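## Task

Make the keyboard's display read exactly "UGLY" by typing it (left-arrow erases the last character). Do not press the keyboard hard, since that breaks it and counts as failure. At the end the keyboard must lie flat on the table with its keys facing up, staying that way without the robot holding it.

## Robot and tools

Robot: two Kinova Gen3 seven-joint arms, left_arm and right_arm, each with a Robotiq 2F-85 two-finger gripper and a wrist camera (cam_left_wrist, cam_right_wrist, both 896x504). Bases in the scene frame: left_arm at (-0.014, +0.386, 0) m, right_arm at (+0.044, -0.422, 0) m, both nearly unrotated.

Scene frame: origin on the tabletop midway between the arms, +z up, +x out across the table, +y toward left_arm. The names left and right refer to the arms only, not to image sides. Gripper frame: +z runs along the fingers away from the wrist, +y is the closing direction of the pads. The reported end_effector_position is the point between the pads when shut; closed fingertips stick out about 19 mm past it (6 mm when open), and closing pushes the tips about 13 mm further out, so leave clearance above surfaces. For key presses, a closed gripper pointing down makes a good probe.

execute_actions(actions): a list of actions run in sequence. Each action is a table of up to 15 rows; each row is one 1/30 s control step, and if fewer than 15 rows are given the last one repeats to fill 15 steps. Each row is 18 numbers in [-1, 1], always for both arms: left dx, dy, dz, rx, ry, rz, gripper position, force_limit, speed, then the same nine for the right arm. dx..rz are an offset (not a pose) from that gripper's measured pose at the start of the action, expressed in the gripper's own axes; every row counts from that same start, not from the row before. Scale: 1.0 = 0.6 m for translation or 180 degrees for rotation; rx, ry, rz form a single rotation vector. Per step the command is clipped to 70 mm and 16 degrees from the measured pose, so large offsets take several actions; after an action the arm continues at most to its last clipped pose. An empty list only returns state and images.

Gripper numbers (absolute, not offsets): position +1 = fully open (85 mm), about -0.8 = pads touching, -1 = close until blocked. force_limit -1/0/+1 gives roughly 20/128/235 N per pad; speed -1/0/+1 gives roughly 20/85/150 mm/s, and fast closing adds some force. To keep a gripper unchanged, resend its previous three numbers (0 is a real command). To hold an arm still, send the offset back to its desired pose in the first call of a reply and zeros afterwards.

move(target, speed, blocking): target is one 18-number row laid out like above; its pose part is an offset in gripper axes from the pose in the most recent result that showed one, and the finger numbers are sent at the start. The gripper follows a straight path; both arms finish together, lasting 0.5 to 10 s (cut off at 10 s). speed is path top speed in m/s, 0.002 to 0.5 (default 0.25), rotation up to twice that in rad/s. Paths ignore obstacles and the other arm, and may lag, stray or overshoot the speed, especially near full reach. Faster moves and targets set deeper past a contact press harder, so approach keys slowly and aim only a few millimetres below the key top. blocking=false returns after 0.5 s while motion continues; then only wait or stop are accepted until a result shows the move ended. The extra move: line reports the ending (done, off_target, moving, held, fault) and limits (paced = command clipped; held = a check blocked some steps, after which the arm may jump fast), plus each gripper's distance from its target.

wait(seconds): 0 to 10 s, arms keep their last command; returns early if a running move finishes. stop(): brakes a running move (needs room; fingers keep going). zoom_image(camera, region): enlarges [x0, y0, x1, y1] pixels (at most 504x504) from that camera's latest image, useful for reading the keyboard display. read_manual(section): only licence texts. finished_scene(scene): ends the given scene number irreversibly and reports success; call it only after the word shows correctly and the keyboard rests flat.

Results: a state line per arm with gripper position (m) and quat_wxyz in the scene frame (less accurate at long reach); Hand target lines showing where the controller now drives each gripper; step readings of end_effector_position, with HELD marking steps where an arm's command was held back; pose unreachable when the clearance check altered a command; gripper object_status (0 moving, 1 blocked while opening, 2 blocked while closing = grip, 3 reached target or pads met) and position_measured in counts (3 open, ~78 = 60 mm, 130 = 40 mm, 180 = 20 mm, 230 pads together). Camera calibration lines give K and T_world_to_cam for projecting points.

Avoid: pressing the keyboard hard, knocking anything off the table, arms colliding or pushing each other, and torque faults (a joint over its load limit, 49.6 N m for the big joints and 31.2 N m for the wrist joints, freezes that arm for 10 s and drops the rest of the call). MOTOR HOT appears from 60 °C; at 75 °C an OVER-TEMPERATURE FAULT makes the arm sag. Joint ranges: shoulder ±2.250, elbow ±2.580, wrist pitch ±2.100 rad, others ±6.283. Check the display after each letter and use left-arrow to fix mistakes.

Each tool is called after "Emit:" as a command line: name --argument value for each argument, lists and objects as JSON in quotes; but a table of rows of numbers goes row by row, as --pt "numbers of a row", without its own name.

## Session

Emit:
execute_actions --actions '[]'

Scene clock: 0.00 s.
left_arm: end_effector_position=(-0.0155, -0.0238, +0.3811) position_measured=230 object_status=3 end_effector_quat_wxyz=(-0.065, +0.913, +0.184, +0.358) | right_arm: end_effector_position=(+0.4947, -0.4073, +0.1987) position_measured=230 object_status=3 end_effector_quat_wxyz=(-0.001, -0.015, +1.000, +0.002)
Joint positions: left_arm=[ 1.76   0.537  0.201  1.163 -0.646  1.973  0.731] | right_arm=[-0.057  0.436 -0.002  1.655 -0.003  1.052  1.516]
Joint velocities: left_arm=[ 0.001  0.    -0.    -0.001  0.002  0.     0.001] | right_arm=[ 0.     0.001  0.     0.001 -0.     0.001  0.   ]
Motor temperatures (°C, as the motors report them): left_arm=[30 31 29 30 36 36 47] | right_arm=[31 37 28 29 36 39 38]
Hand target (left_arm): -0.016, -0.024, +0.381; -0.065, +0.913, +0.184, +0.358
Hand target (right_arm): +0.495, -0.407, +0.199; -0.001, -0.015, +1.000, +0.002
camera_calibration (this result's frames):
cam_left_wrist: T_world_to_cam=[[0.390201, -0.918768, 0.0600698, -0.0483752], [-0.680704, -0.331796, -0.65311, 0.280256], [0.619988, 0.213954, -0.754876, 0.451916], [0, 0, 0, 1]] pos_world=[-0.0705349, -0.0481471, 0.527085]

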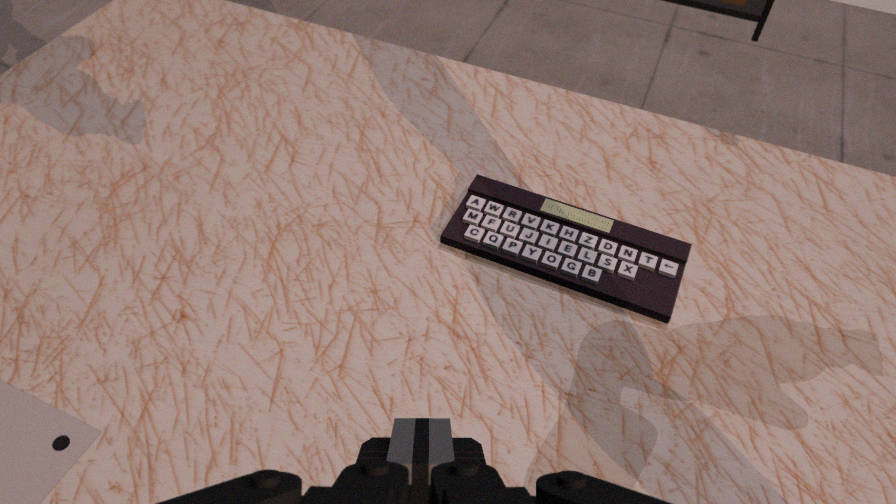

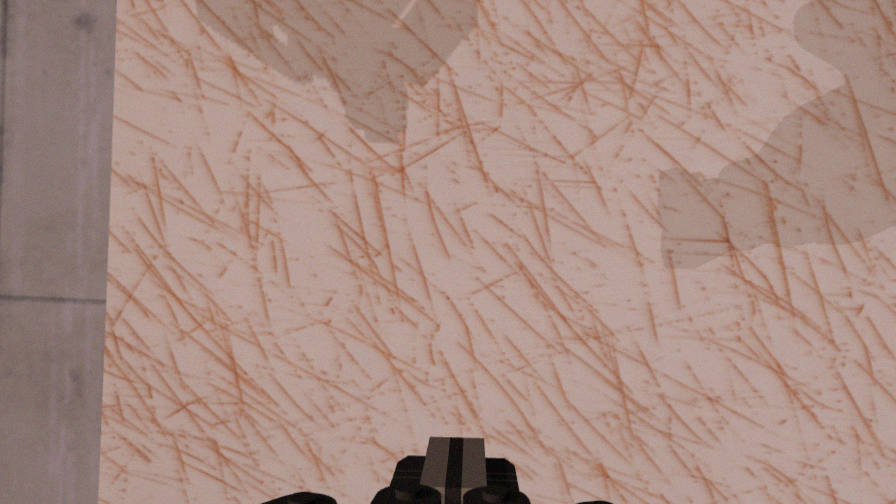

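Emit:
move --target '[0.1425,0.157,0.772,-0.071,-0.070,0.103,-1,0,0,0,0,0,0,0,0,-1,0,0]' --speed 0.3

Scene clock: 13.13 s.
left_arm: end_effector_position=(+0.3691, +0.0288, +0.0989) position_measured=232 object_status=3 end_effector_quat_wxyz=(+0.001, +0.966, +0.002, +0.257) | right_arm: end_effector_position=(+0.4947, -0.4073, +0.1987) position_measured=232 object_status=3 end_effector_quat_wxyz=(-0.001, -0.015, +1.000, +0.002)
Joint positions: left_arm=[ 0.921  0.619 -0.024  1.917 -0.99   0.485  0.242] | right_arm=[-0.057  0.436 -0.002  1.655 -0.003  1.052  1.516]
Joint velocities: left_arm=[-0.002  0.002  0.    -0.002  0.002 -0.001 -0.002] | right_arm=[-0.     0.001  0.    -0.001  0.001  0.001 -0.   ]
Motor temperatures (°C, as the motors report them): left_arm=[30 32 29 30 36 36 47] | right_arm=[31 37 28 29 36 39 38]
Hand target (left_arm): +0.369, +0.029, +0.099; +0.001, +0.966, +0.002, +0.257
Hand target (right_arm): +0.495, -0.407, +0.199; -0.001, -0.015, +1.000, +0.002
Off the commanded pose (left_arm): 0.002 m, 0 deg.
Off the commanded pose (right_arm): 0.000 m, 0 deg.
move: done
camera_calibration (this result's frames):
cam_left_wrist: T_world_to_cam=[[0.0213499, -0.998666, 0.0470145, 0.00661061], [-0.881599, -0.0409837, -0.470216, 0.422962], [0.471515, -0.0314089, -0.881298, 0.063597], [0, 0, 0, 1]] pos_world=[0.342755, 0.0259338, 0.25462]
cam_right_wrist: T_world_to_cam=[[-0.0514347, 0.998113, -0.0335391, 0.439456], [0.998654, 0.0516298, 0.00497775, -0.416926], [0.00669997, -0.0332379, -0.999425, 0.327683], [0, 0, 0, 1]] pos_world=[0.436773, -0.406209, 0.344309]

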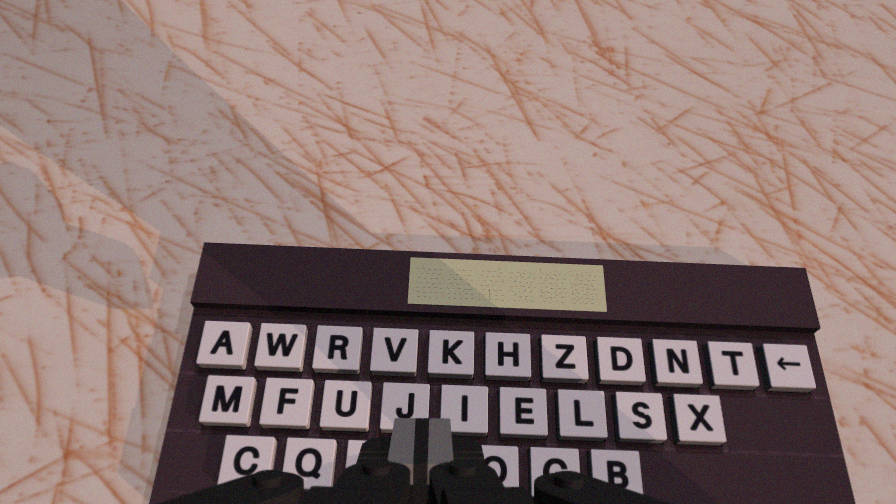

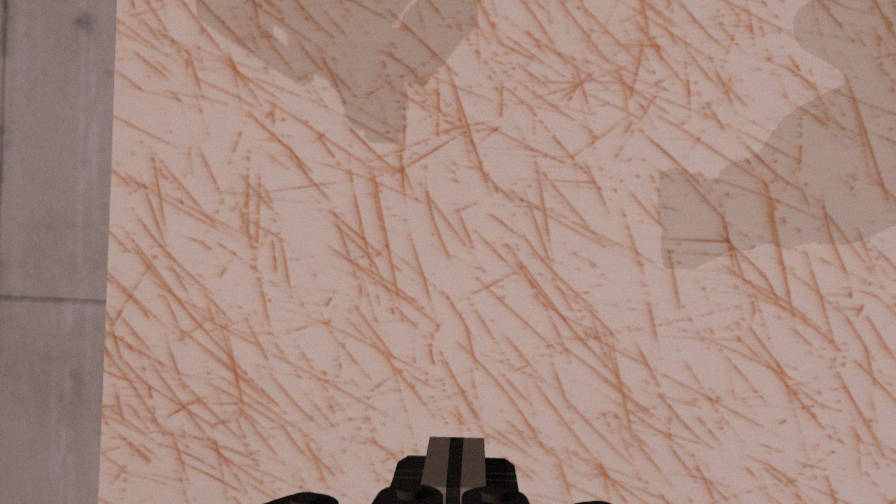

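Emit:
move --target '[0.023,-0.0445,0.0977,0,0,0,-1,0,0,0,0,0,0,0,0,-1,0,0]' --speed 0.1

Scene clock: 21.57 s.
left_arm: end_effector_position=(+0.4105, +0.0554, +0.0553) position_measured=232 object_status=3 end_effector_quat_wxyz=(+0.001, +0.966, +0.002, +0.258) | right_arm: end_effector_position=(+0.4947, -0.4073, +0.1987) position_measured=232 object_status=3 end_effector_quat_wxyz=(-0.001, -0.015, +1.000, +0.002)
Joint positions: left_arm=[ 0.892  0.72  -0.148  1.926 -1.125  0.312  0.324] | right_arm=[-0.057  0.436 -0.002  1.655 -0.003  1.052  1.516]
Joint velocities: left_arm=[ 0.001  0.004  0.001 -0.001  0.001 -0.     0.001] | right_arm=[ 0.     0.001 -0.    -0.     0.    -0.    -0.001]
Motor temperatures (°C, as the motors report them): left_arm=[30 32 29 30 36 36 47] | right_arm=[31 37 28 29 36 39 38]
Hand target (left_arm): +0.410, +0.055, +0.055; +0.001, +0.966, +0.002, +0.258
Hand target (right_arm): +0.495, -0.407, +0.199; -0.001, -0.015, +1.000, +0.002
Off the commanded pose (left_arm): 0.001 m, 0 deg.
Off the commanded pose (right_arm): 0.000 m, 0 deg.
move: done
camera_calibration (this result's frames):
cam_left_wrist: T_world_to_cam=[[0.0218228, -0.998623, 0.0477027, 0.0340233], [-0.881397, -0.0417375, -0.470529, 0.439975], [0.471872, -0.0317768, -0.881094, 0.0062804], [0, 0, 0, 1]] pos_world=[0.384086, 0.0525395, 0.210931]
cam_right_wrist: T_world_to_cam=[[-0.0514347, 0.998113, -0.0335392, 0.439456], [0.998654, 0.0516299, 0.00497947, -0.416928], [0.0067017, -0.033238, -0.999425, 0.327682], [0, 0, 0, 1]] pos_world=[0.436774, -0.406209, 0.344309]

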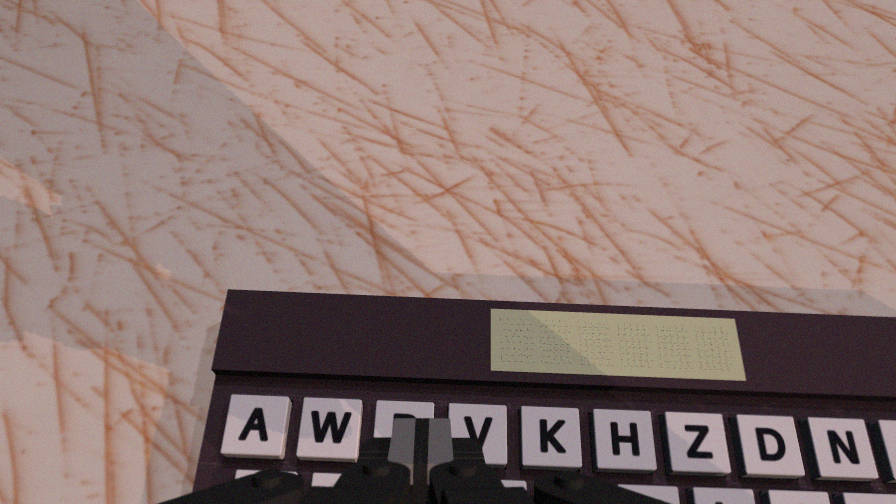

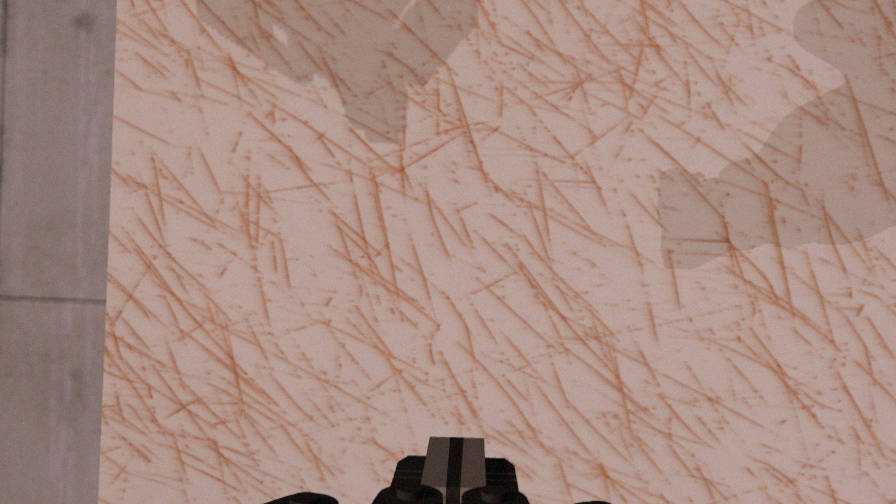

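Emit:
move --target '[-0.008,0,0.0205,0,0,0,-1,0,0,0,0,0,0,0,0,-1,0,0]' --speed 0.02

Emit:
move --target '[-0.0025,0,0.0043,0,0,0,-1,0,0,0,0,0,0,0,0,-1,0,0]' --speed 0.006

Scene clock: 30.33 s.
left_arm: end_effector_position=(+0.4127, +0.0555, +0.0424) position_measured=232 object_status=3 end_effector_quat_wxyz=(+0.001, +0.966, +0.002, +0.258) | right_arm: end_effector_position=(+0.4947, -0.4073, +0.1987) position_measured=232 object_status=3 end_effector_quat_wxyz=(-0.001, -0.015, +1.000, +0.002)
Joint positions: left_arm=[ 0.918  0.754 -0.191  1.924 -1.156  0.272  0.37 ] | right_arm=[-0.057  0.436 -0.002  1.655 -0.003  1.052  1.516]
Joint velocities: left_arm=[ 0.003  0.003  0.     0.001 -0.001  0.     0.002] | right_arm=[-0.    -0.001  0.     0.     0.     0.001 -0.001]
Motor temperatures (°C, as the motors report them): left_arm=[30 32 29 30 36 36 47] | right_arm=[31 37 28 29 36 39 38]
Hand target (left_arm): +0.413, +0.055, +0.042; +0.001, +0.966, +0.002, +0.258
Hand target (right_arm): +0.495, -0.407, +0.199; -0.001, -0.015, +1.000, +0.002
Off the commanded pose (left_arm): 0.000 m, 0 deg.
Off the commanded pose (right_arm): 0.000 m, 0 deg.
move: done
camera_calibration (this result's frames):
cam_left_wrist: T_world_to_cam=[[0.0222747, -0.998604, 0.0478986, 0.0344929], [-0.881242, -0.0422378, -0.470774, 0.435812], [0.47214, -0.031724, -0.880953, -0.00621856], [0, 0, 0, 1]] pos_world=[0.386224, 0.0526552, 0.198039]
cam_right_wrist: T_world_to_cam=[[-0.0514345, 0.998113, -0.0335393, 0.439456], [0.998654, 0.0516298, 0.00498139, -0.416929], [0.00670361, -0.033238, -0.999425, 0.327681], [0, 0, 0, 1]] pos_world=[0.436774, -0.406209, 0.344308]

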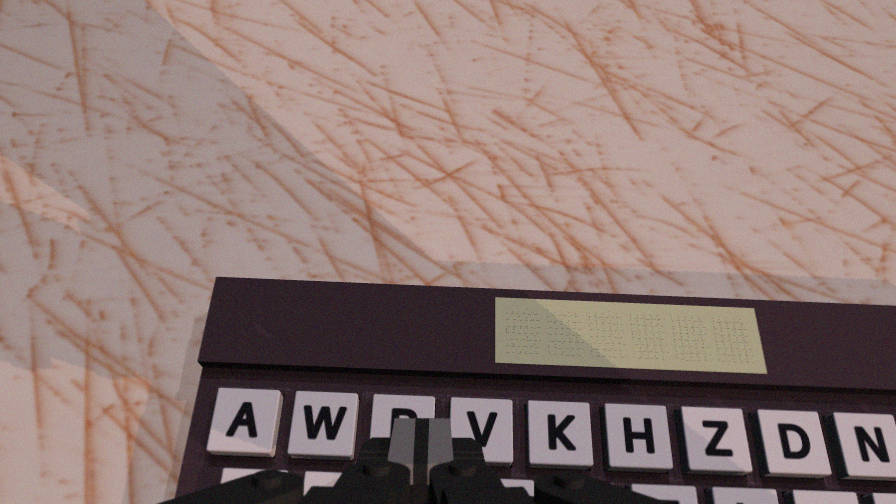

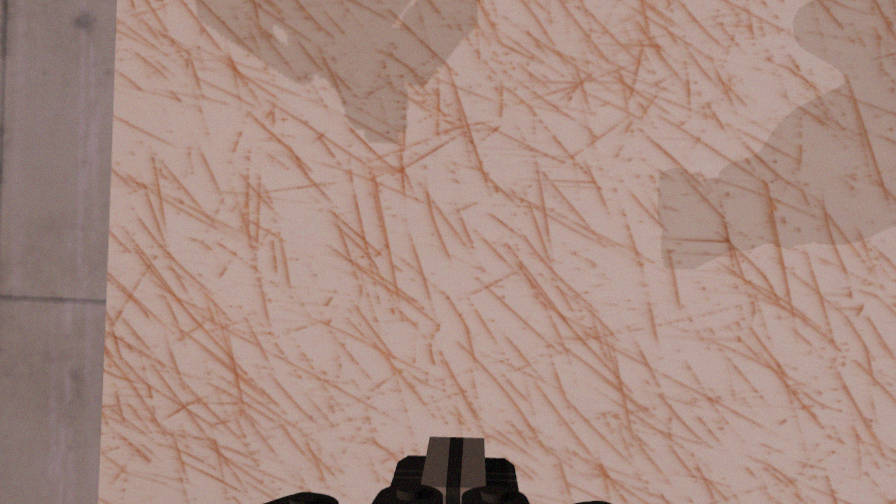

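Scene clock: 31.03 s.
left_arm: end_effector_position=(+0.4127, +0.0555, +0.0394) position_measured=232 object_status=3 end_effector_quat_wxyz=(+0.001, +0.966, +0.002, +0.258) | right_arm: end_effector_position=(+0.4947, -0.4073, +0.1987) position_measured=232 object_status=3 end_effector_quat_wxyz=(-0.001, -0.015, +1.000, +0.002)
Joint positions: left_arm=[ 0.925  0.761 -0.203  1.924 -1.164  0.263  0.383] | right_arm=[-0.057  0.436 -0.002  1.655 -0.003  1.052  1.516]
Joint velocities: left_arm=[ 0.001  0.    -0.001  0.    -0.     0.    -0.001] | right_arm=[ 0.    -0.001  0.     0.    -0.    -0.002 -0.002]
Motor temperatures (°C, as the motors report them): left_arm=[30 32 29 30 36 36 47] | right_arm=[31 37 28 29 36 39 38]
Hand target (left_arm): +0.413, +0.055, +0.039; +0.001, +0.966, +0.002, +0.258
Hand target (right_arm): +0.495, -0.407, +0.199; -0.001, -0.015, +1.000, +0.002
Off the commanded pose (left_arm): 0.000 m, 0 deg.
Off the commanded pose (right_arm): 0.000 m, 0 deg.
move: done
camera_calibration (this result's frames):
cam_left_wrist: T_world_to_cam=[[0.0224278, -0.998598, 0.0479552, 0.0346071], [-0.881196, -0.0424023, -0.470846, 0.434475], [0.472219, -0.0316978, -0.880911, -0.0088653], [0, 0, 0, 1]] pos_world=[0.386268, 0.0527003, 0.195102]
cam_right_wrist: T_world_to_cam=[[-0.0514341, 0.998113, -0.0335393, 0.439455], [0.998654, 0.0516295, 0.00498345, -0.416931], [0.00670566, -0.0332379, -0.999425, 0.32768], [0, 0, 0, 1]] pos_world=[0.436776, -0.406209, 0.344308]

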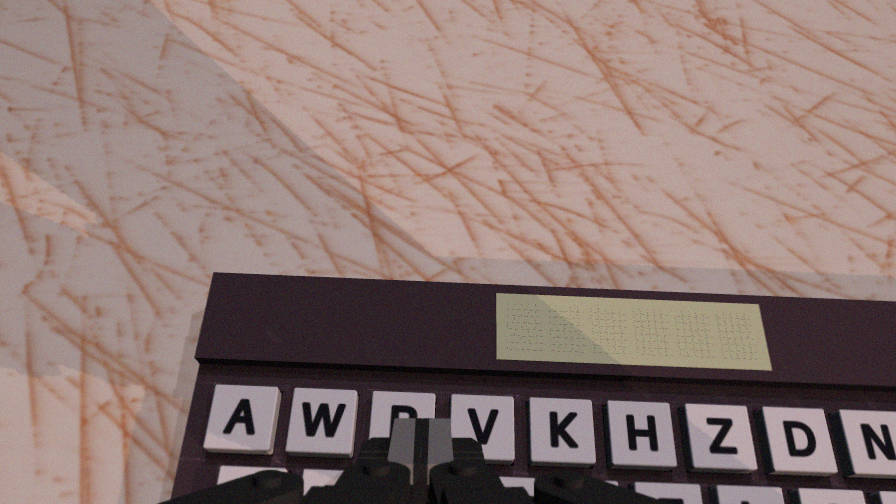

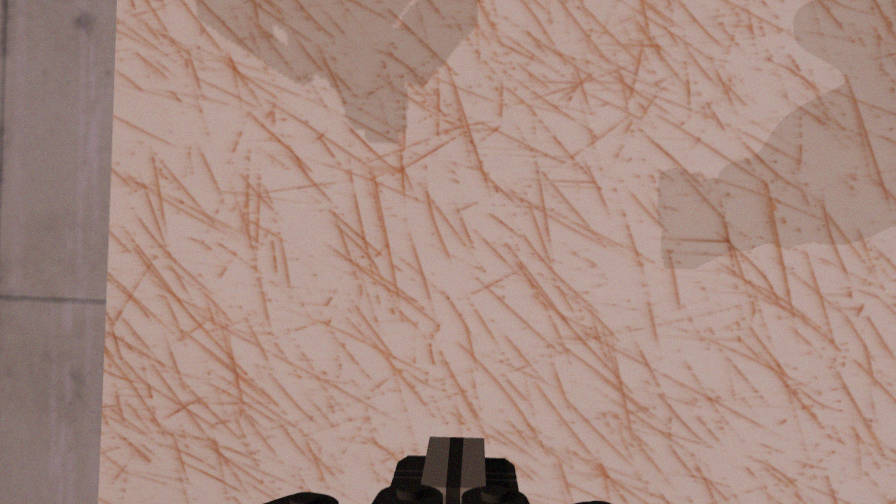

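Emit:
move --target '[-0.0021,0,0.0036,0,0,0,-1,0,0,0,0,0,0,0,0,-1,0,0]' --speed 0.006

Scene clock: 35.67 s.
left_arm: end_effector_position=(+0.4128, +0.0555, +0.0370) position_measured=232 object_status=3 end_effector_quat_wxyz=(+0.001, +0.966, +0.003, +0.258) | right_arm: end_effector_position=(+0.4947, -0.4073, +0.1987) position_measured=232 object_status=3 end_effector_quat_wxyz=(-0.001, -0.015, +1.000, +0.002)
Joint positions: left_arm=[ 0.932  0.768 -0.212  1.925 -1.17   0.254  0.393] | right_arm=[-0.057  0.436 -0.002  1.655 -0.003  1.052  1.516]
Joint velocities: left_arm=[-0.     0.    -0.001  0.002  0.     0.001 -0.001] | right_arm=[ 0.     0.    -0.    -0.001 -0.    -0.001  0.   ]
Motor temperatures (°C, as the motors report them): left_arm=[30 32 29 30 36 36 47] | right_arm=[31 37 28 29 36 39 38]
Hand target (left_arm): +0.413, +0.055, +0.037; +0.001, +0.966, +0.002, +0.258
Hand target (right_arm): +0.495, -0.407, +0.199; -0.001, -0.015, +1.000, +0.002
Off the commanded pose (left_arm): 0.000 m, 0 deg.
Off the commanded pose (right_arm): 0.000 m, 0 deg.
move: done
camera_calibration (this result's frames):
cam_left_wrist: T_world_to_cam=[[0.0225477, -0.998589, 0.0480801, 0.0346729], [-0.881108, -0.0425725, -0.470995, 0.433393], [0.472377, -0.0317439, -0.880825, -0.0110737], [0, 0, 0, 1]] pos_world=[0.386316, 0.0527231, 0.192705]
cam_right_wrist: T_world_to_cam=[[-0.0514339, 0.998113, -0.0335395, 0.439455], [0.998654, 0.0516293, 0.00498519, -0.416933], [0.0067074, -0.0332379, -0.999425, 0.327679], [0, 0, 0, 1]] pos_world=[0.436776, -0.406209, 0.344308]

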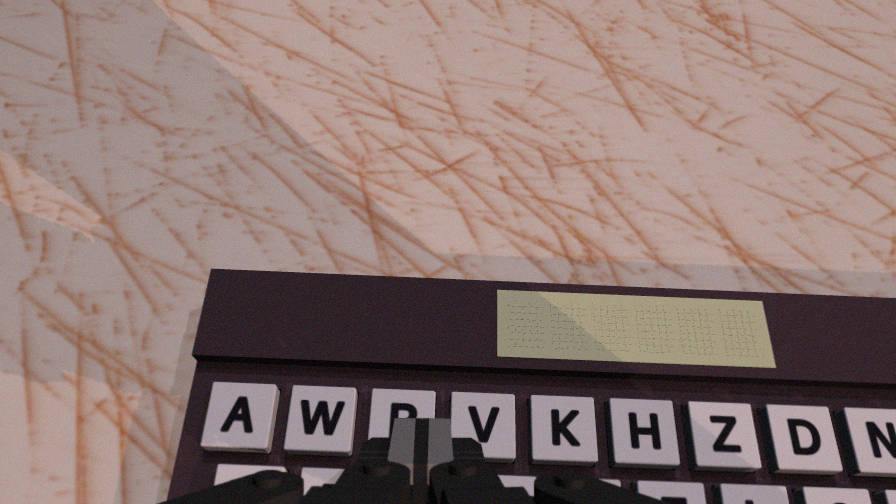

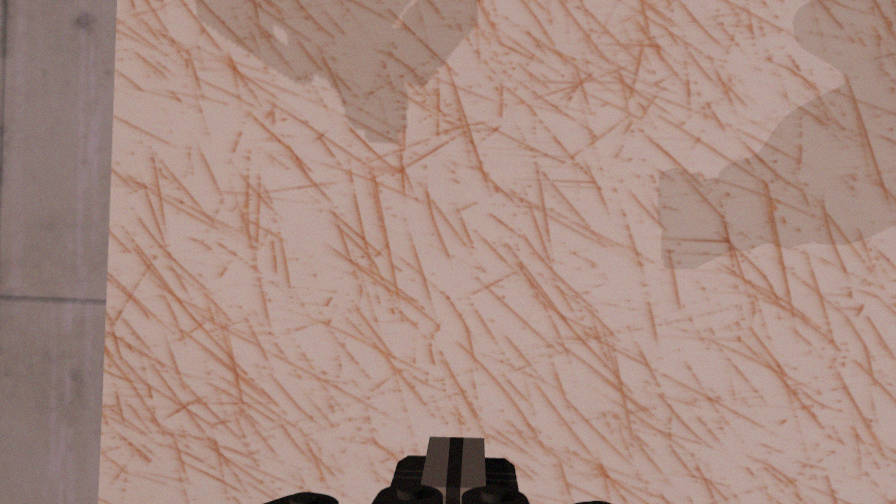

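Emit:
move --target '[-0.0017,0,0.0029,0,0,0,-1,0,0,0,0,0,0,0,0,-1,0,0]' --speed 0.006

Scene clock: 39.43 s.
left_arm: end_effector_position=(+0.4129, +0.0555, +0.0352) position_measured=232 object_status=3 end_effector_quat_wxyz=(+0.001, +0.966, +0.003, +0.258) | right_arm: end_effector_position=(+0.4947, -0.4073, +0.1987) position_measured=232 object_status=3 end_effector_quat_wxyz=(-0.001, -0.015, +1.000, +0.002)
Joint positions: left_arm=[ 0.938  0.773 -0.221  1.925 -1.175  0.248  0.401] | right_arm=[-0.057  0.436 -0.002  1.655 -0.003  1.052  1.516]
Joint velocities: left_arm=[ 0.001  0.001  0.001  0.002 -0.001  0.001  0.   ] | right_arm=[ 0.    -0.    -0.001  0.001 -0.    -0.002  0.002]
Motor temperatures (°C, as the motors report them): left_arm=[30 32 29 30 36 36 47] | right_arm=[31 37 28 29 36 39 38]
Hand target (left_arm): +0.413, +0.056, +0.035; +0.001, +0.966, +0.003, +0.258
Hand target (right_arm): +0.495, -0.407, +0.199; -0.001, -0.015, +1.000, +0.002
Off the commanded pose (left_arm): 0.000 m, 0 deg.
Off the commanded pose (right_arm): 0.000 m, 0 deg.
move: done
camera_calibration (this result's frames):
cam_left_wrist: T_world_to_cam=[[0.0226452, -0.998575, 0.0483251, 0.0346747], [-0.880956, -0.0427841, -0.47126, 0.432589], [0.472656, -0.0319006, -0.88067, -0.0128279], [0, 0, 0, 1]] pos_world=[0.38637, 0.052724, 0.190889]
cam_right_wrist: T_world_to_cam=[[-0.0514337, 0.998113, -0.0335396, 0.439455], [0.998654, 0.0516292, 0.00498698, -0.416934], [0.00670919, -0.033238, -0.999425, 0.327678], [0, 0, 0, 1]] pos_world=[0.436777, -0.406209, 0.344308]

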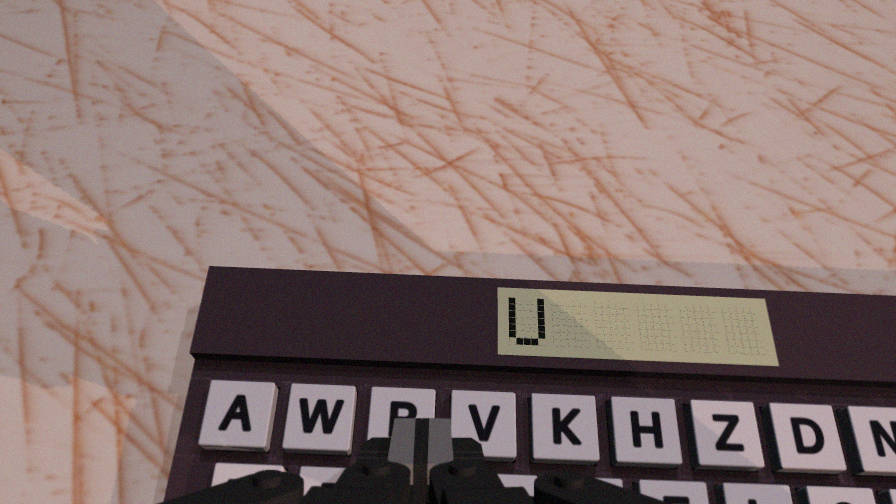

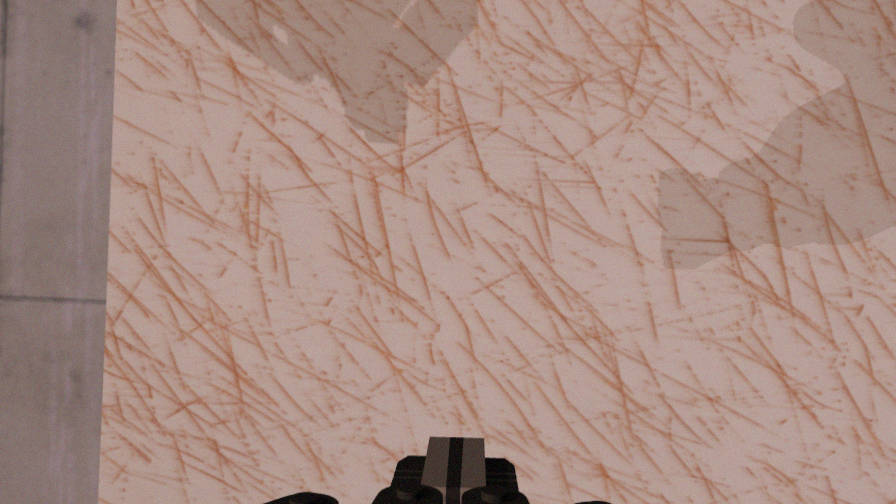

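Emit:
move --target '[0.0066,0,-0.0116,0,0,0,-1,0,0,0,0,0,0,0,0,-1,0,0]' --speed 0.05

Emit:
move --target '[-0.0306,0.1208,-0.0175,0,0,0,-1,0,0,0,0,0,0,0,0,-1,0,0]' --speed 0.1

Scene clock: 49.07 s.
left_arm: end_effector_position=(+0.4127, +0.0554, +0.0431) position_measured=232 object_status=3 end_effector_quat_wxyz=(+0.001, +0.966, +0.002, +0.258) | right_arm: end_effector_position=(+0.4947, -0.4073, +0.1987) position_measured=232 object_status=3 end_effector_quat_wxyz=(-0.001, -0.015, +1.000, +0.002)
Joint positions: left_arm=[ 0.917  0.752 -0.19   1.924 -1.155  0.274  0.369] | right_arm=[-0.057  0.436 -0.002  1.655 -0.003  1.052  1.516]
Joint velocities: left_arm=[-0.003 -0.001 -0.001 -0.     0.003 -0.    -0.003] | right_arm=[ 0.    -0.     0.     0.001  0.    -0.     0.   ]
Motor temperatures (°C, as the motors report them): left_arm=[30 32 29 30 36 36 47] | right_arm=[31 37 28 29 36 39 38]
Hand target (left_arm): +0.413, +0.055, +0.043; +0.001, +0.966, +0.003, +0.258
Hand target (right_arm): +0.495, -0.407, +0.199; -0.001, -0.015, +1.000, +0.002
Off the commanded pose (left_arm): 0.000 m, 0 deg.
Off the commanded pose (right_arm): 0.000 m, 0 deg.
move: done
camera_calibration (this result's frames):
cam_left_wrist: T_world_to_cam=[[0.0222681, -0.99859, 0.0481861, 0.0343639], [-0.881068, -0.0423793, -0.471087, 0.436134], [0.472465, -0.031965, -0.880769, -0.00569751], [0, 0, 0, 1]] pos_world=[0.38619, 0.0526164, 0.198783]
cam_right_wrist: T_world_to_cam=[[-0.0514337, 0.998113, -0.0335397, 0.439456], [0.998654, 0.0516292, 0.00498876, -0.416936], [0.00671097, -0.033238, -0.999425, 0.327677], [0, 0, 0, 1]] pos_world=[0.436778, -0.406209, 0.344308]

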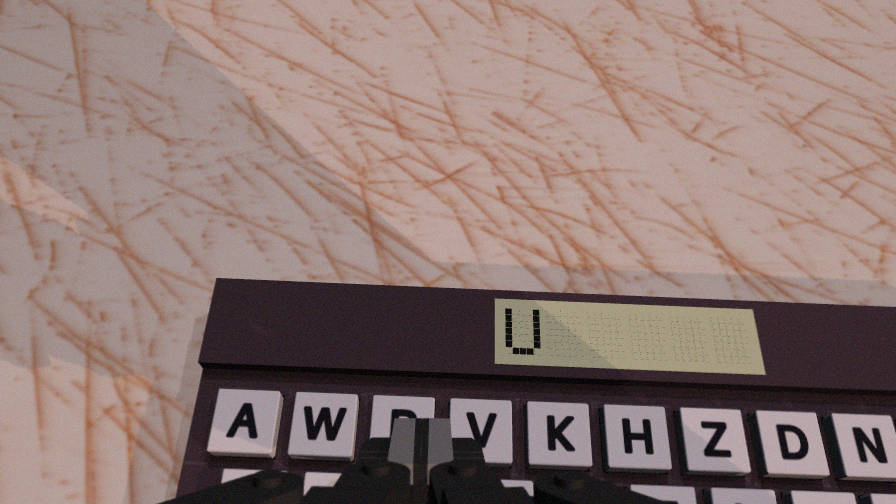

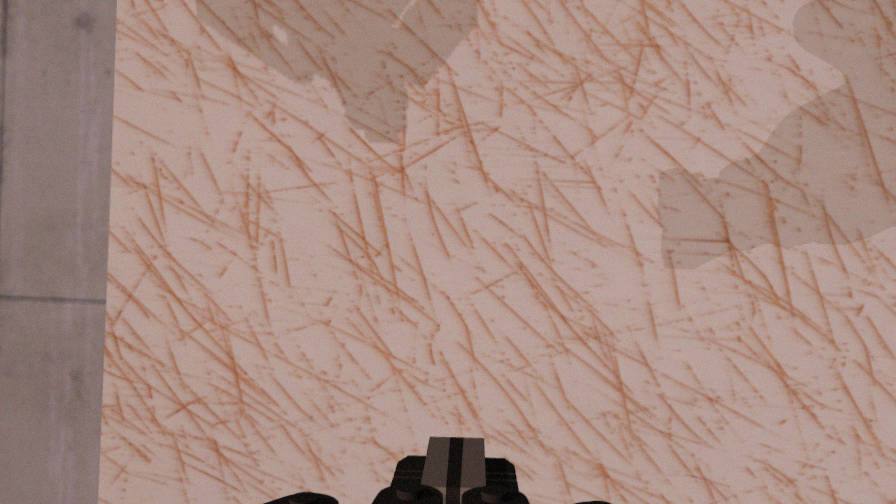

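Scene clock: 50.13 s.
left_arm: end_effector_position=(+0.3915, -0.0171, +0.0434) position_measured=232 object_status=3 end_effector_quat_wxyz=(+0.001, +0.966, +0.002, +0.258) | right_arm: end_effector_position=(+0.4947, -0.4073, +0.1987) position_measured=232 object_status=3 end_effector_quat_wxyz=(-0.001, -0.015, +1.000, +0.002)
Joint positions: left_arm=[ 0.949  0.802 -0.039  1.763 -1.015  0.468  0.298] | right_arm=[-0.057  0.436 -0.002  1.655 -0.003  1.052  1.516]
Joint velocities: left_arm=[ 0.001  0.002 -0.001 -0.001 -0.001  0.     0.001] | right_arm=[-0.     0.    -0.001 -0.     0.    -0.001  0.001]
Motor temperatures (°C, as the motors report them): left_arm=[30 32 29 30 36 36 47] | right_arm=[31 37 28 29 36 39 38]
Hand target (left_arm): +0.392, -0.017, +0.043; +0.001, +0.966, +0.002, +0.258
Hand target (right_arm): +0.495, -0.407, +0.199; -0.001, -0.015, +1.000, +0.002
Off the commanded pose (left_arm): 0.000 m, 0 deg.
Off the commanded pose (right_arm): 0.000 m, 0 deg.
move: done
camera_calibration (this result's frames):
cam_left_wrist: T_world_to_cam=[[0.0220495, -0.998598, 0.0481276, -0.0374468], [-0.881089, -0.042158, -0.471068, 0.414546], [0.472436, -0.0320179, -0.880783, 0.00225041], [0, 0, 0, 1]] pos_world=[0.365014, -0.0198458, 0.199064]
cam_right_wrist: T_world_to_cam=[[-0.0514336, 0.998113, -0.0335398, 0.439456], [0.998654, 0.0516291, 0.00499057, -0.416938], [0.00671278, -0.0332379, -0.999425, 0.327676], [0, 0, 0, 1]] pos_world=[0.436779, -0.406209, 0.344307]

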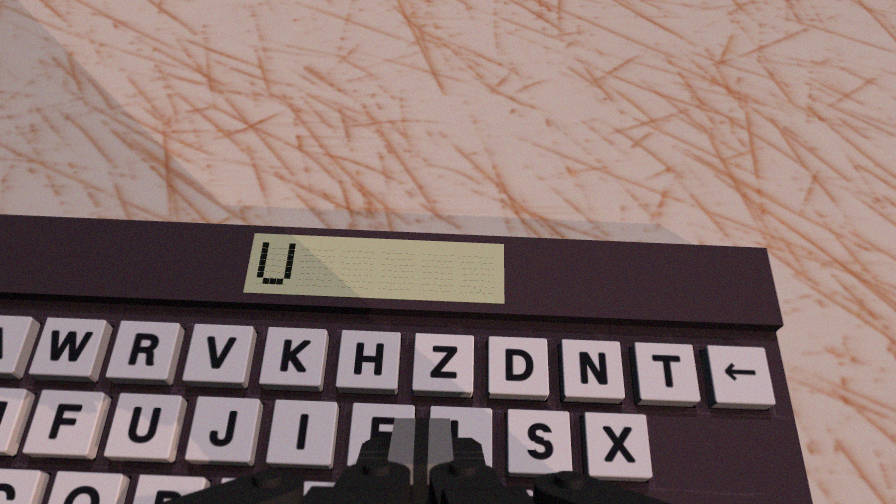

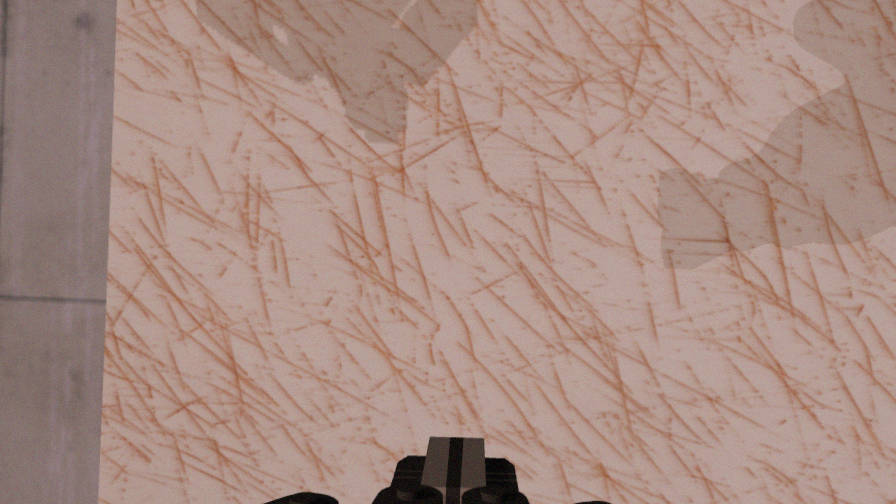

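Emit:
move --target '[-0.009,0,0.0092,0,0,0,-1,0,0,0,0,0,0,0,0,-1,0,0]' --speed 0.008

Scene clock: 57.70 s.
left_arm: end_effector_position=(+0.3898, -0.0171, +0.0361) position_measured=232 object_status=3 end_effector_quat_wxyz=(+0.001, +0.966, +0.002, +0.258) | right_arm: end_effector_position=(+0.4947, -0.4073, +0.1987) position_measured=232 object_status=3 end_effector_quat_wxyz=(-0.001, -0.015, +1.000, +0.002)
Joint positions: left_arm=[ 0.963  0.816 -0.056  1.768 -1.028  0.451  0.323] | right_arm=[-0.057  0.436 -0.002  1.655 -0.003  1.052  1.516]
Joint velocities: left_arm=[ 0.001 -0.    -0.     0.001 -0.003  0.001 -0.001] | right_arm=[-0.    -0.001  0.001  0.001 -0.    -0.002  0.   ]
Motor temperatures (°C, as the motors report them): left_arm=[30 32 29 30 36 36 47] | right_arm=[31 37 28 29 36 39 38]
Hand target (left_arm): +0.390, -0.017, +0.036; +0.001, +0.966, +0.002, +0.258
Hand target (right_arm): +0.495, -0.407, +0.199; -0.001, -0.015, +1.000, +0.002
Off the commanded pose (left_arm): 0.000 m, 0 deg.
Off the commanded pose (right_arm): 0.000 m, 0 deg.
move: done
camera_calibration (this result's frames):
cam_left_wrist: T_world_to_cam=[[0.0222326, -0.998582, 0.0483673, -0.0371629], [-0.880897, -0.0424452, -0.471401, 0.409543], [0.472786, -0.0321261, -0.880592, -0.00346714], [0, 0, 0, 1]] pos_world=[0.363231, -0.0198384, 0.191803]
cam_right_wrist: T_world_to_cam=[[-0.0514335, 0.998113, -0.0335398, 0.439455], [0.998654, 0.0516291, 0.00499242, -0.416939], [0.00671463, -0.0332379, -0.999425, 0.327675], [0, 0, 0, 1]] pos_world=[0.43678, -0.406209, 0.344307]

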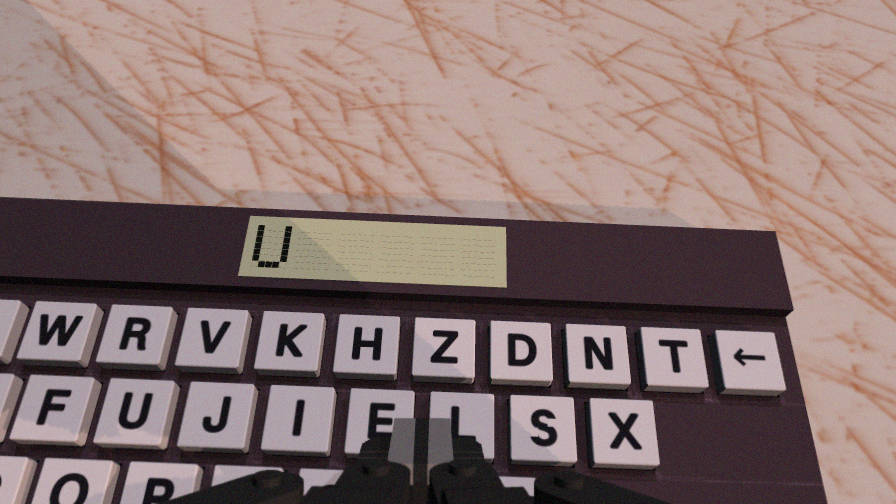

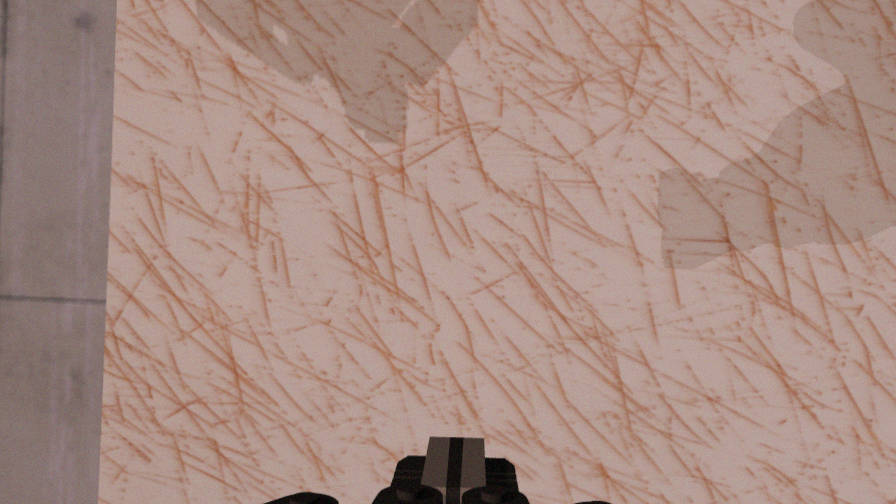

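Emit:
move --target '[-0.0011,0,0.0019,0,0,0,-1,0,0,0,0,0,0,0,0,-1,0,0]' --speed 0.005

Emit:
move --target '[0.0066,0,-0.0116,0,0,0,-1,0,0,0,0,0,0,0,0,-1,0,0]' --speed 0.05

Emit:
move --target '[0.0292,0.0172,0.0168,0,0,0,-1,0,0,0,0,0,0,0,0,-1,0,0]' --speed 0.07

Scene clock: 63.60 s.
left_arm: end_effector_position=(+0.3899, -0.0172, +0.0351) position_measured=232 object_status=3 end_effector_quat_wxyz=(+0.002, +0.966, +0.002, +0.258) | right_arm: end_effector_position=(+0.4947, -0.4073, +0.1987) position_measured=232 object_status=3 end_effector_quat_wxyz=(-0.001, -0.015, +1.000, +0.002)
Joint positions: left_arm=[ 0.965  0.819 -0.058  1.768 -1.03   0.448  0.326] | right_arm=[-0.057  0.436 -0.002  1.655 -0.003  1.052  1.516]
Joint velocities: left_arm=[ 0.     0.001 -0.    -0.001  0.001 -0.     0.001] | right_arm=[ 0.     0.001 -0.    -0.001  0.001  0.001 -0.   ]
Motor temperatures (°C, as the motors report them): left_arm=[30 32 29 30 36 36 47] | right_arm=[31 37 28 29 36 39 38]
Hand target (left_arm): +0.390, -0.017, +0.035; +0.001, +0.966, +0.002, +0.258
Hand target (right_arm): +0.495, -0.407, +0.199; -0.001, -0.015, +1.000, +0.002
Off the commanded pose (left_arm): 0.000 m, 0 deg.
Off the commanded pose (right_arm): 0.000 m, 0 deg.
move: done
camera_calibration (this result's frames):
cam_left_wrist: T_world_to_cam=[[0.0222855, -0.99857, 0.0485948, -0.037187], [-0.880755, -0.0426089, -0.471652, 0.409059], [0.473048, -0.0322891, -0.880445, -0.00458464], [0, 0, 0, 1]] pos_world=[0.363278, -0.0198523, 0.190704]
cam_right_wrist: T_world_to_cam=[[-0.0514335, 0.998113, -0.0335399, 0.439455], [0.998654, 0.0516292, 0.00499433, -0.416941], [0.00671654, -0.0332378, -0.999425, 0.327674], [0, 0, 0, 1]] pos_world=[0.436781, -0.406209, 0.344307]

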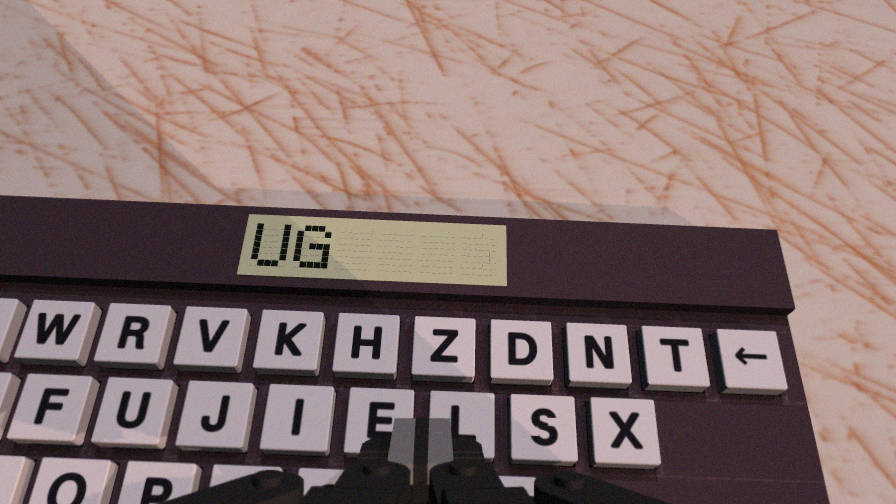

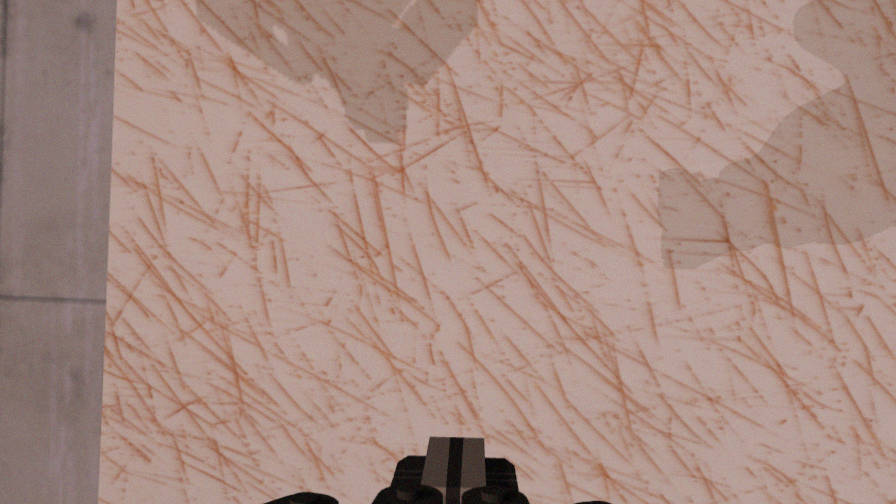

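Scene clock: 64.30 s.
left_arm: end_effector_position=(+0.3898, -0.0172, +0.0430) position_measured=232 object_status=3 end_effector_quat_wxyz=(+0.002, +0.966, +0.002, +0.258) | right_arm: end_effector_position=(+0.4947, -0.4073, +0.1987) position_measured=232 object_status=3 end_effector_quat_wxyz=(-0.001, -0.015, +1.000, +0.002)
Joint positions: left_arm=[ 0.955  0.802 -0.043  1.767 -1.017  0.466  0.305] | right_arm=[-0.057  0.436 -0.002  1.655 -0.003  1.052  1.516]
Joint velocities: left_arm=[-0.001 -0.002 -0.001  0.     0.001 -0.002 -0.   ] | right_arm=[-0.    -0.001 -0.    -0.001  0.001  0.     0.   ]
Motor temperatures (°C, as the motors report them): left_arm=[30 32 29 30 36 36 47] | right_arm=[31 37 28 29 36 39 38]
Hand target (left_arm): +0.390, -0.017, +0.043; +0.002, +0.966, +0.002, +0.258
Hand target (right_arm): +0.495, -0.407, +0.199; -0.001, -0.015, +1.000, +0.002
Off the commanded pose (left_arm): 0.000 m, 0 deg.
Off the commanded pose (right_arm): 0.000 m, 0 deg.
move: done
camera_calibration (this result's frames):
cam_left_wrist: T_world_to_cam=[[0.022101, -0.998579, 0.048499, -0.0375132], [-0.88082, -0.042397, -0.471549, 0.412693], [0.472935, -0.0322972, -0.880505, 0.00250621], [0, 0, 0, 1]] pos_world=[0.363152, -0.019882, 0.198631]
cam_right_wrist: T_world_to_cam=[[-0.0514335, 0.998113, -0.03354, 0.439456], [0.998654, 0.0516292, 0.00499612, -0.416942], [0.00671834, -0.0332379, -0.999425, 0.327673], [0, 0, 0, 1]] pos_world=[0.436782, -0.406209, 0.344307]

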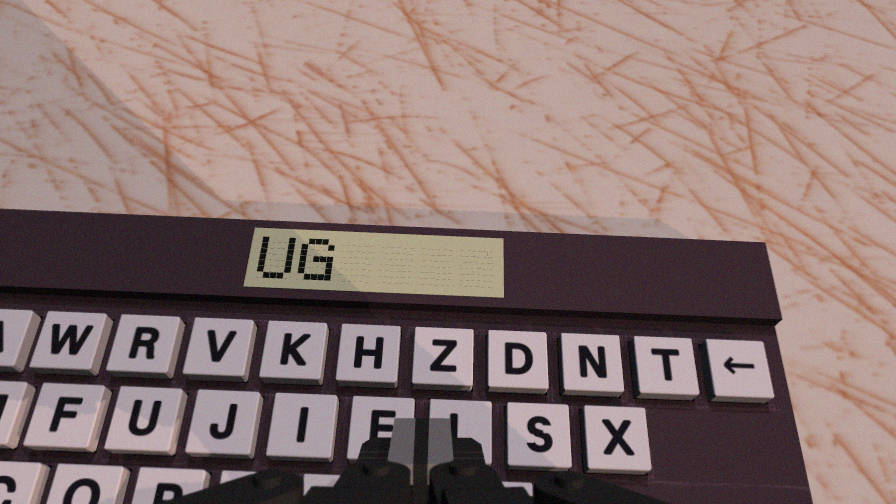

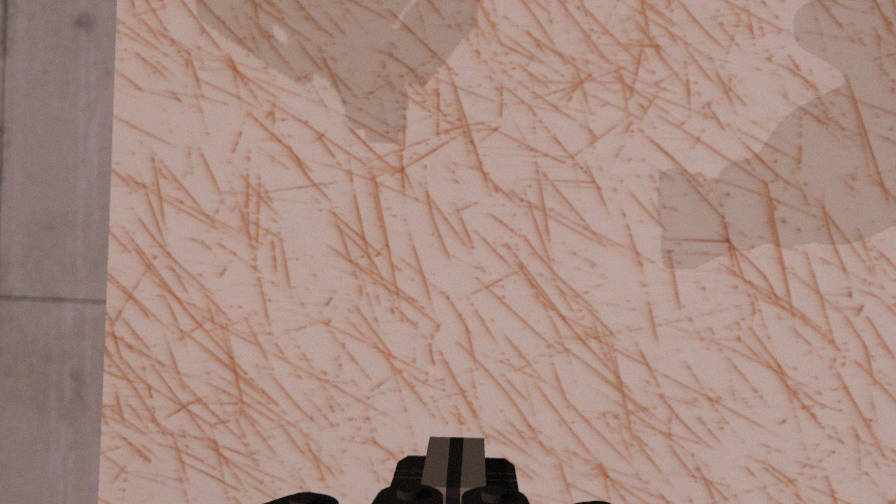

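Scene clock: 65.03 s.
left_arm: end_effector_position=(+0.4097, -0.0278, +0.0432) position_measured=232 object_status=3 end_effector_quat_wxyz=(+0.002, +0.966, +0.002, +0.258) | right_arm: end_effector_position=(+0.4947, -0.4073, +0.1987) position_measured=232 object_status=3 end_effector_quat_wxyz=(-0.001, -0.015, +1.000, +0.002)
Joint positions: left_arm=[ 0.909  0.828 -0.005  1.696 -0.988  0.499  0.237] | right_arm=[-0.057  0.436 -0.002  1.655 -0.003  1.052  1.516]
Joint velocities: left_arm=[-0.003  0.004 -0.002 -0.001 -0.    -0.     0.   ] | right_arm=[ 0.    -0.001 -0.     0.     0.     0.    -0.   ]
Motor temperatures (°C, as the motors report them): left_arm=[30 32 29 30 36 36 47] | right_arm=[31 37 28 29 36 39 38]
Hand target (left_arm): +0.410, -0.028, +0.043; +0.002, +0.966, +0.002, +0.258
Hand target (right_arm): +0.495, -0.407, +0.199; -0.001, -0.015, +1.000, +0.002
Off the commanded pose (left_arm): 0.000 m, 0 deg.
Off the commanded pose (right_arm): 0.000 m, 0 deg.
move: done
camera_calibration (this result's frames):
cam_left_wrist: T_world_to_cam=[[0.0215887, -0.998573, 0.0488467, -0.048381], [-0.880869, -0.0421073, -0.471483, 0.429981], [0.472867, -0.0328488, -0.880521, -0.0070925], [0, 0, 0, 1]] pos_world=[0.383156, -0.0304396, 0.198847]
cam_right_wrist: T_world_to_cam=[[-0.0514335, 0.998113, -0.0335402, 0.439456], [0.998654, 0.0516293, 0.00499779, -0.416944], [0.00672002, -0.033238, -0.999425, 0.327671], [0, 0, 0, 1]] pos_world=[0.436783, -0.406209, 0.344306]

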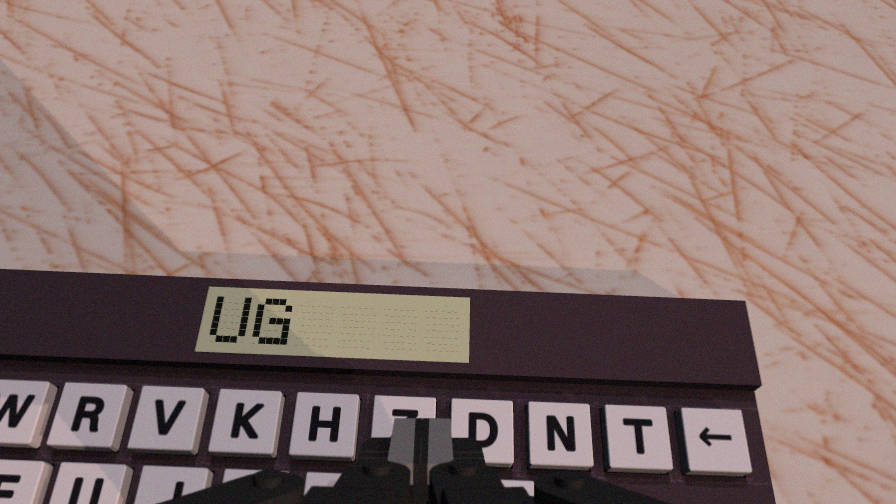

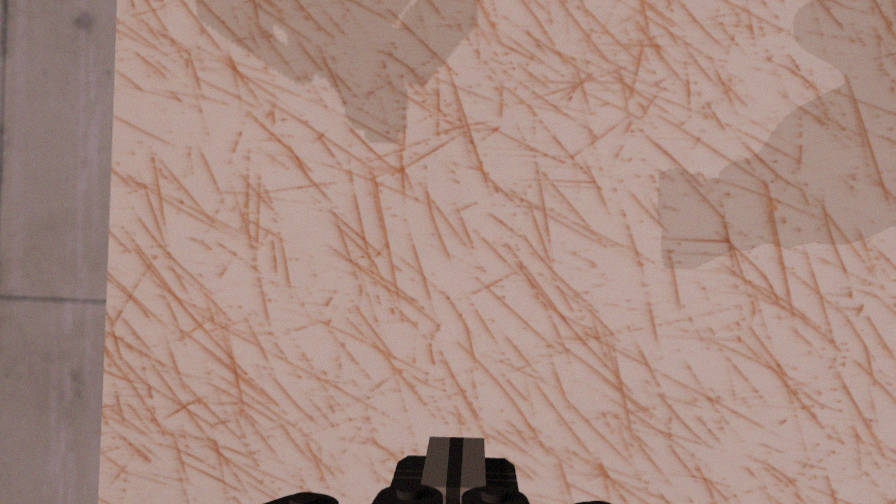

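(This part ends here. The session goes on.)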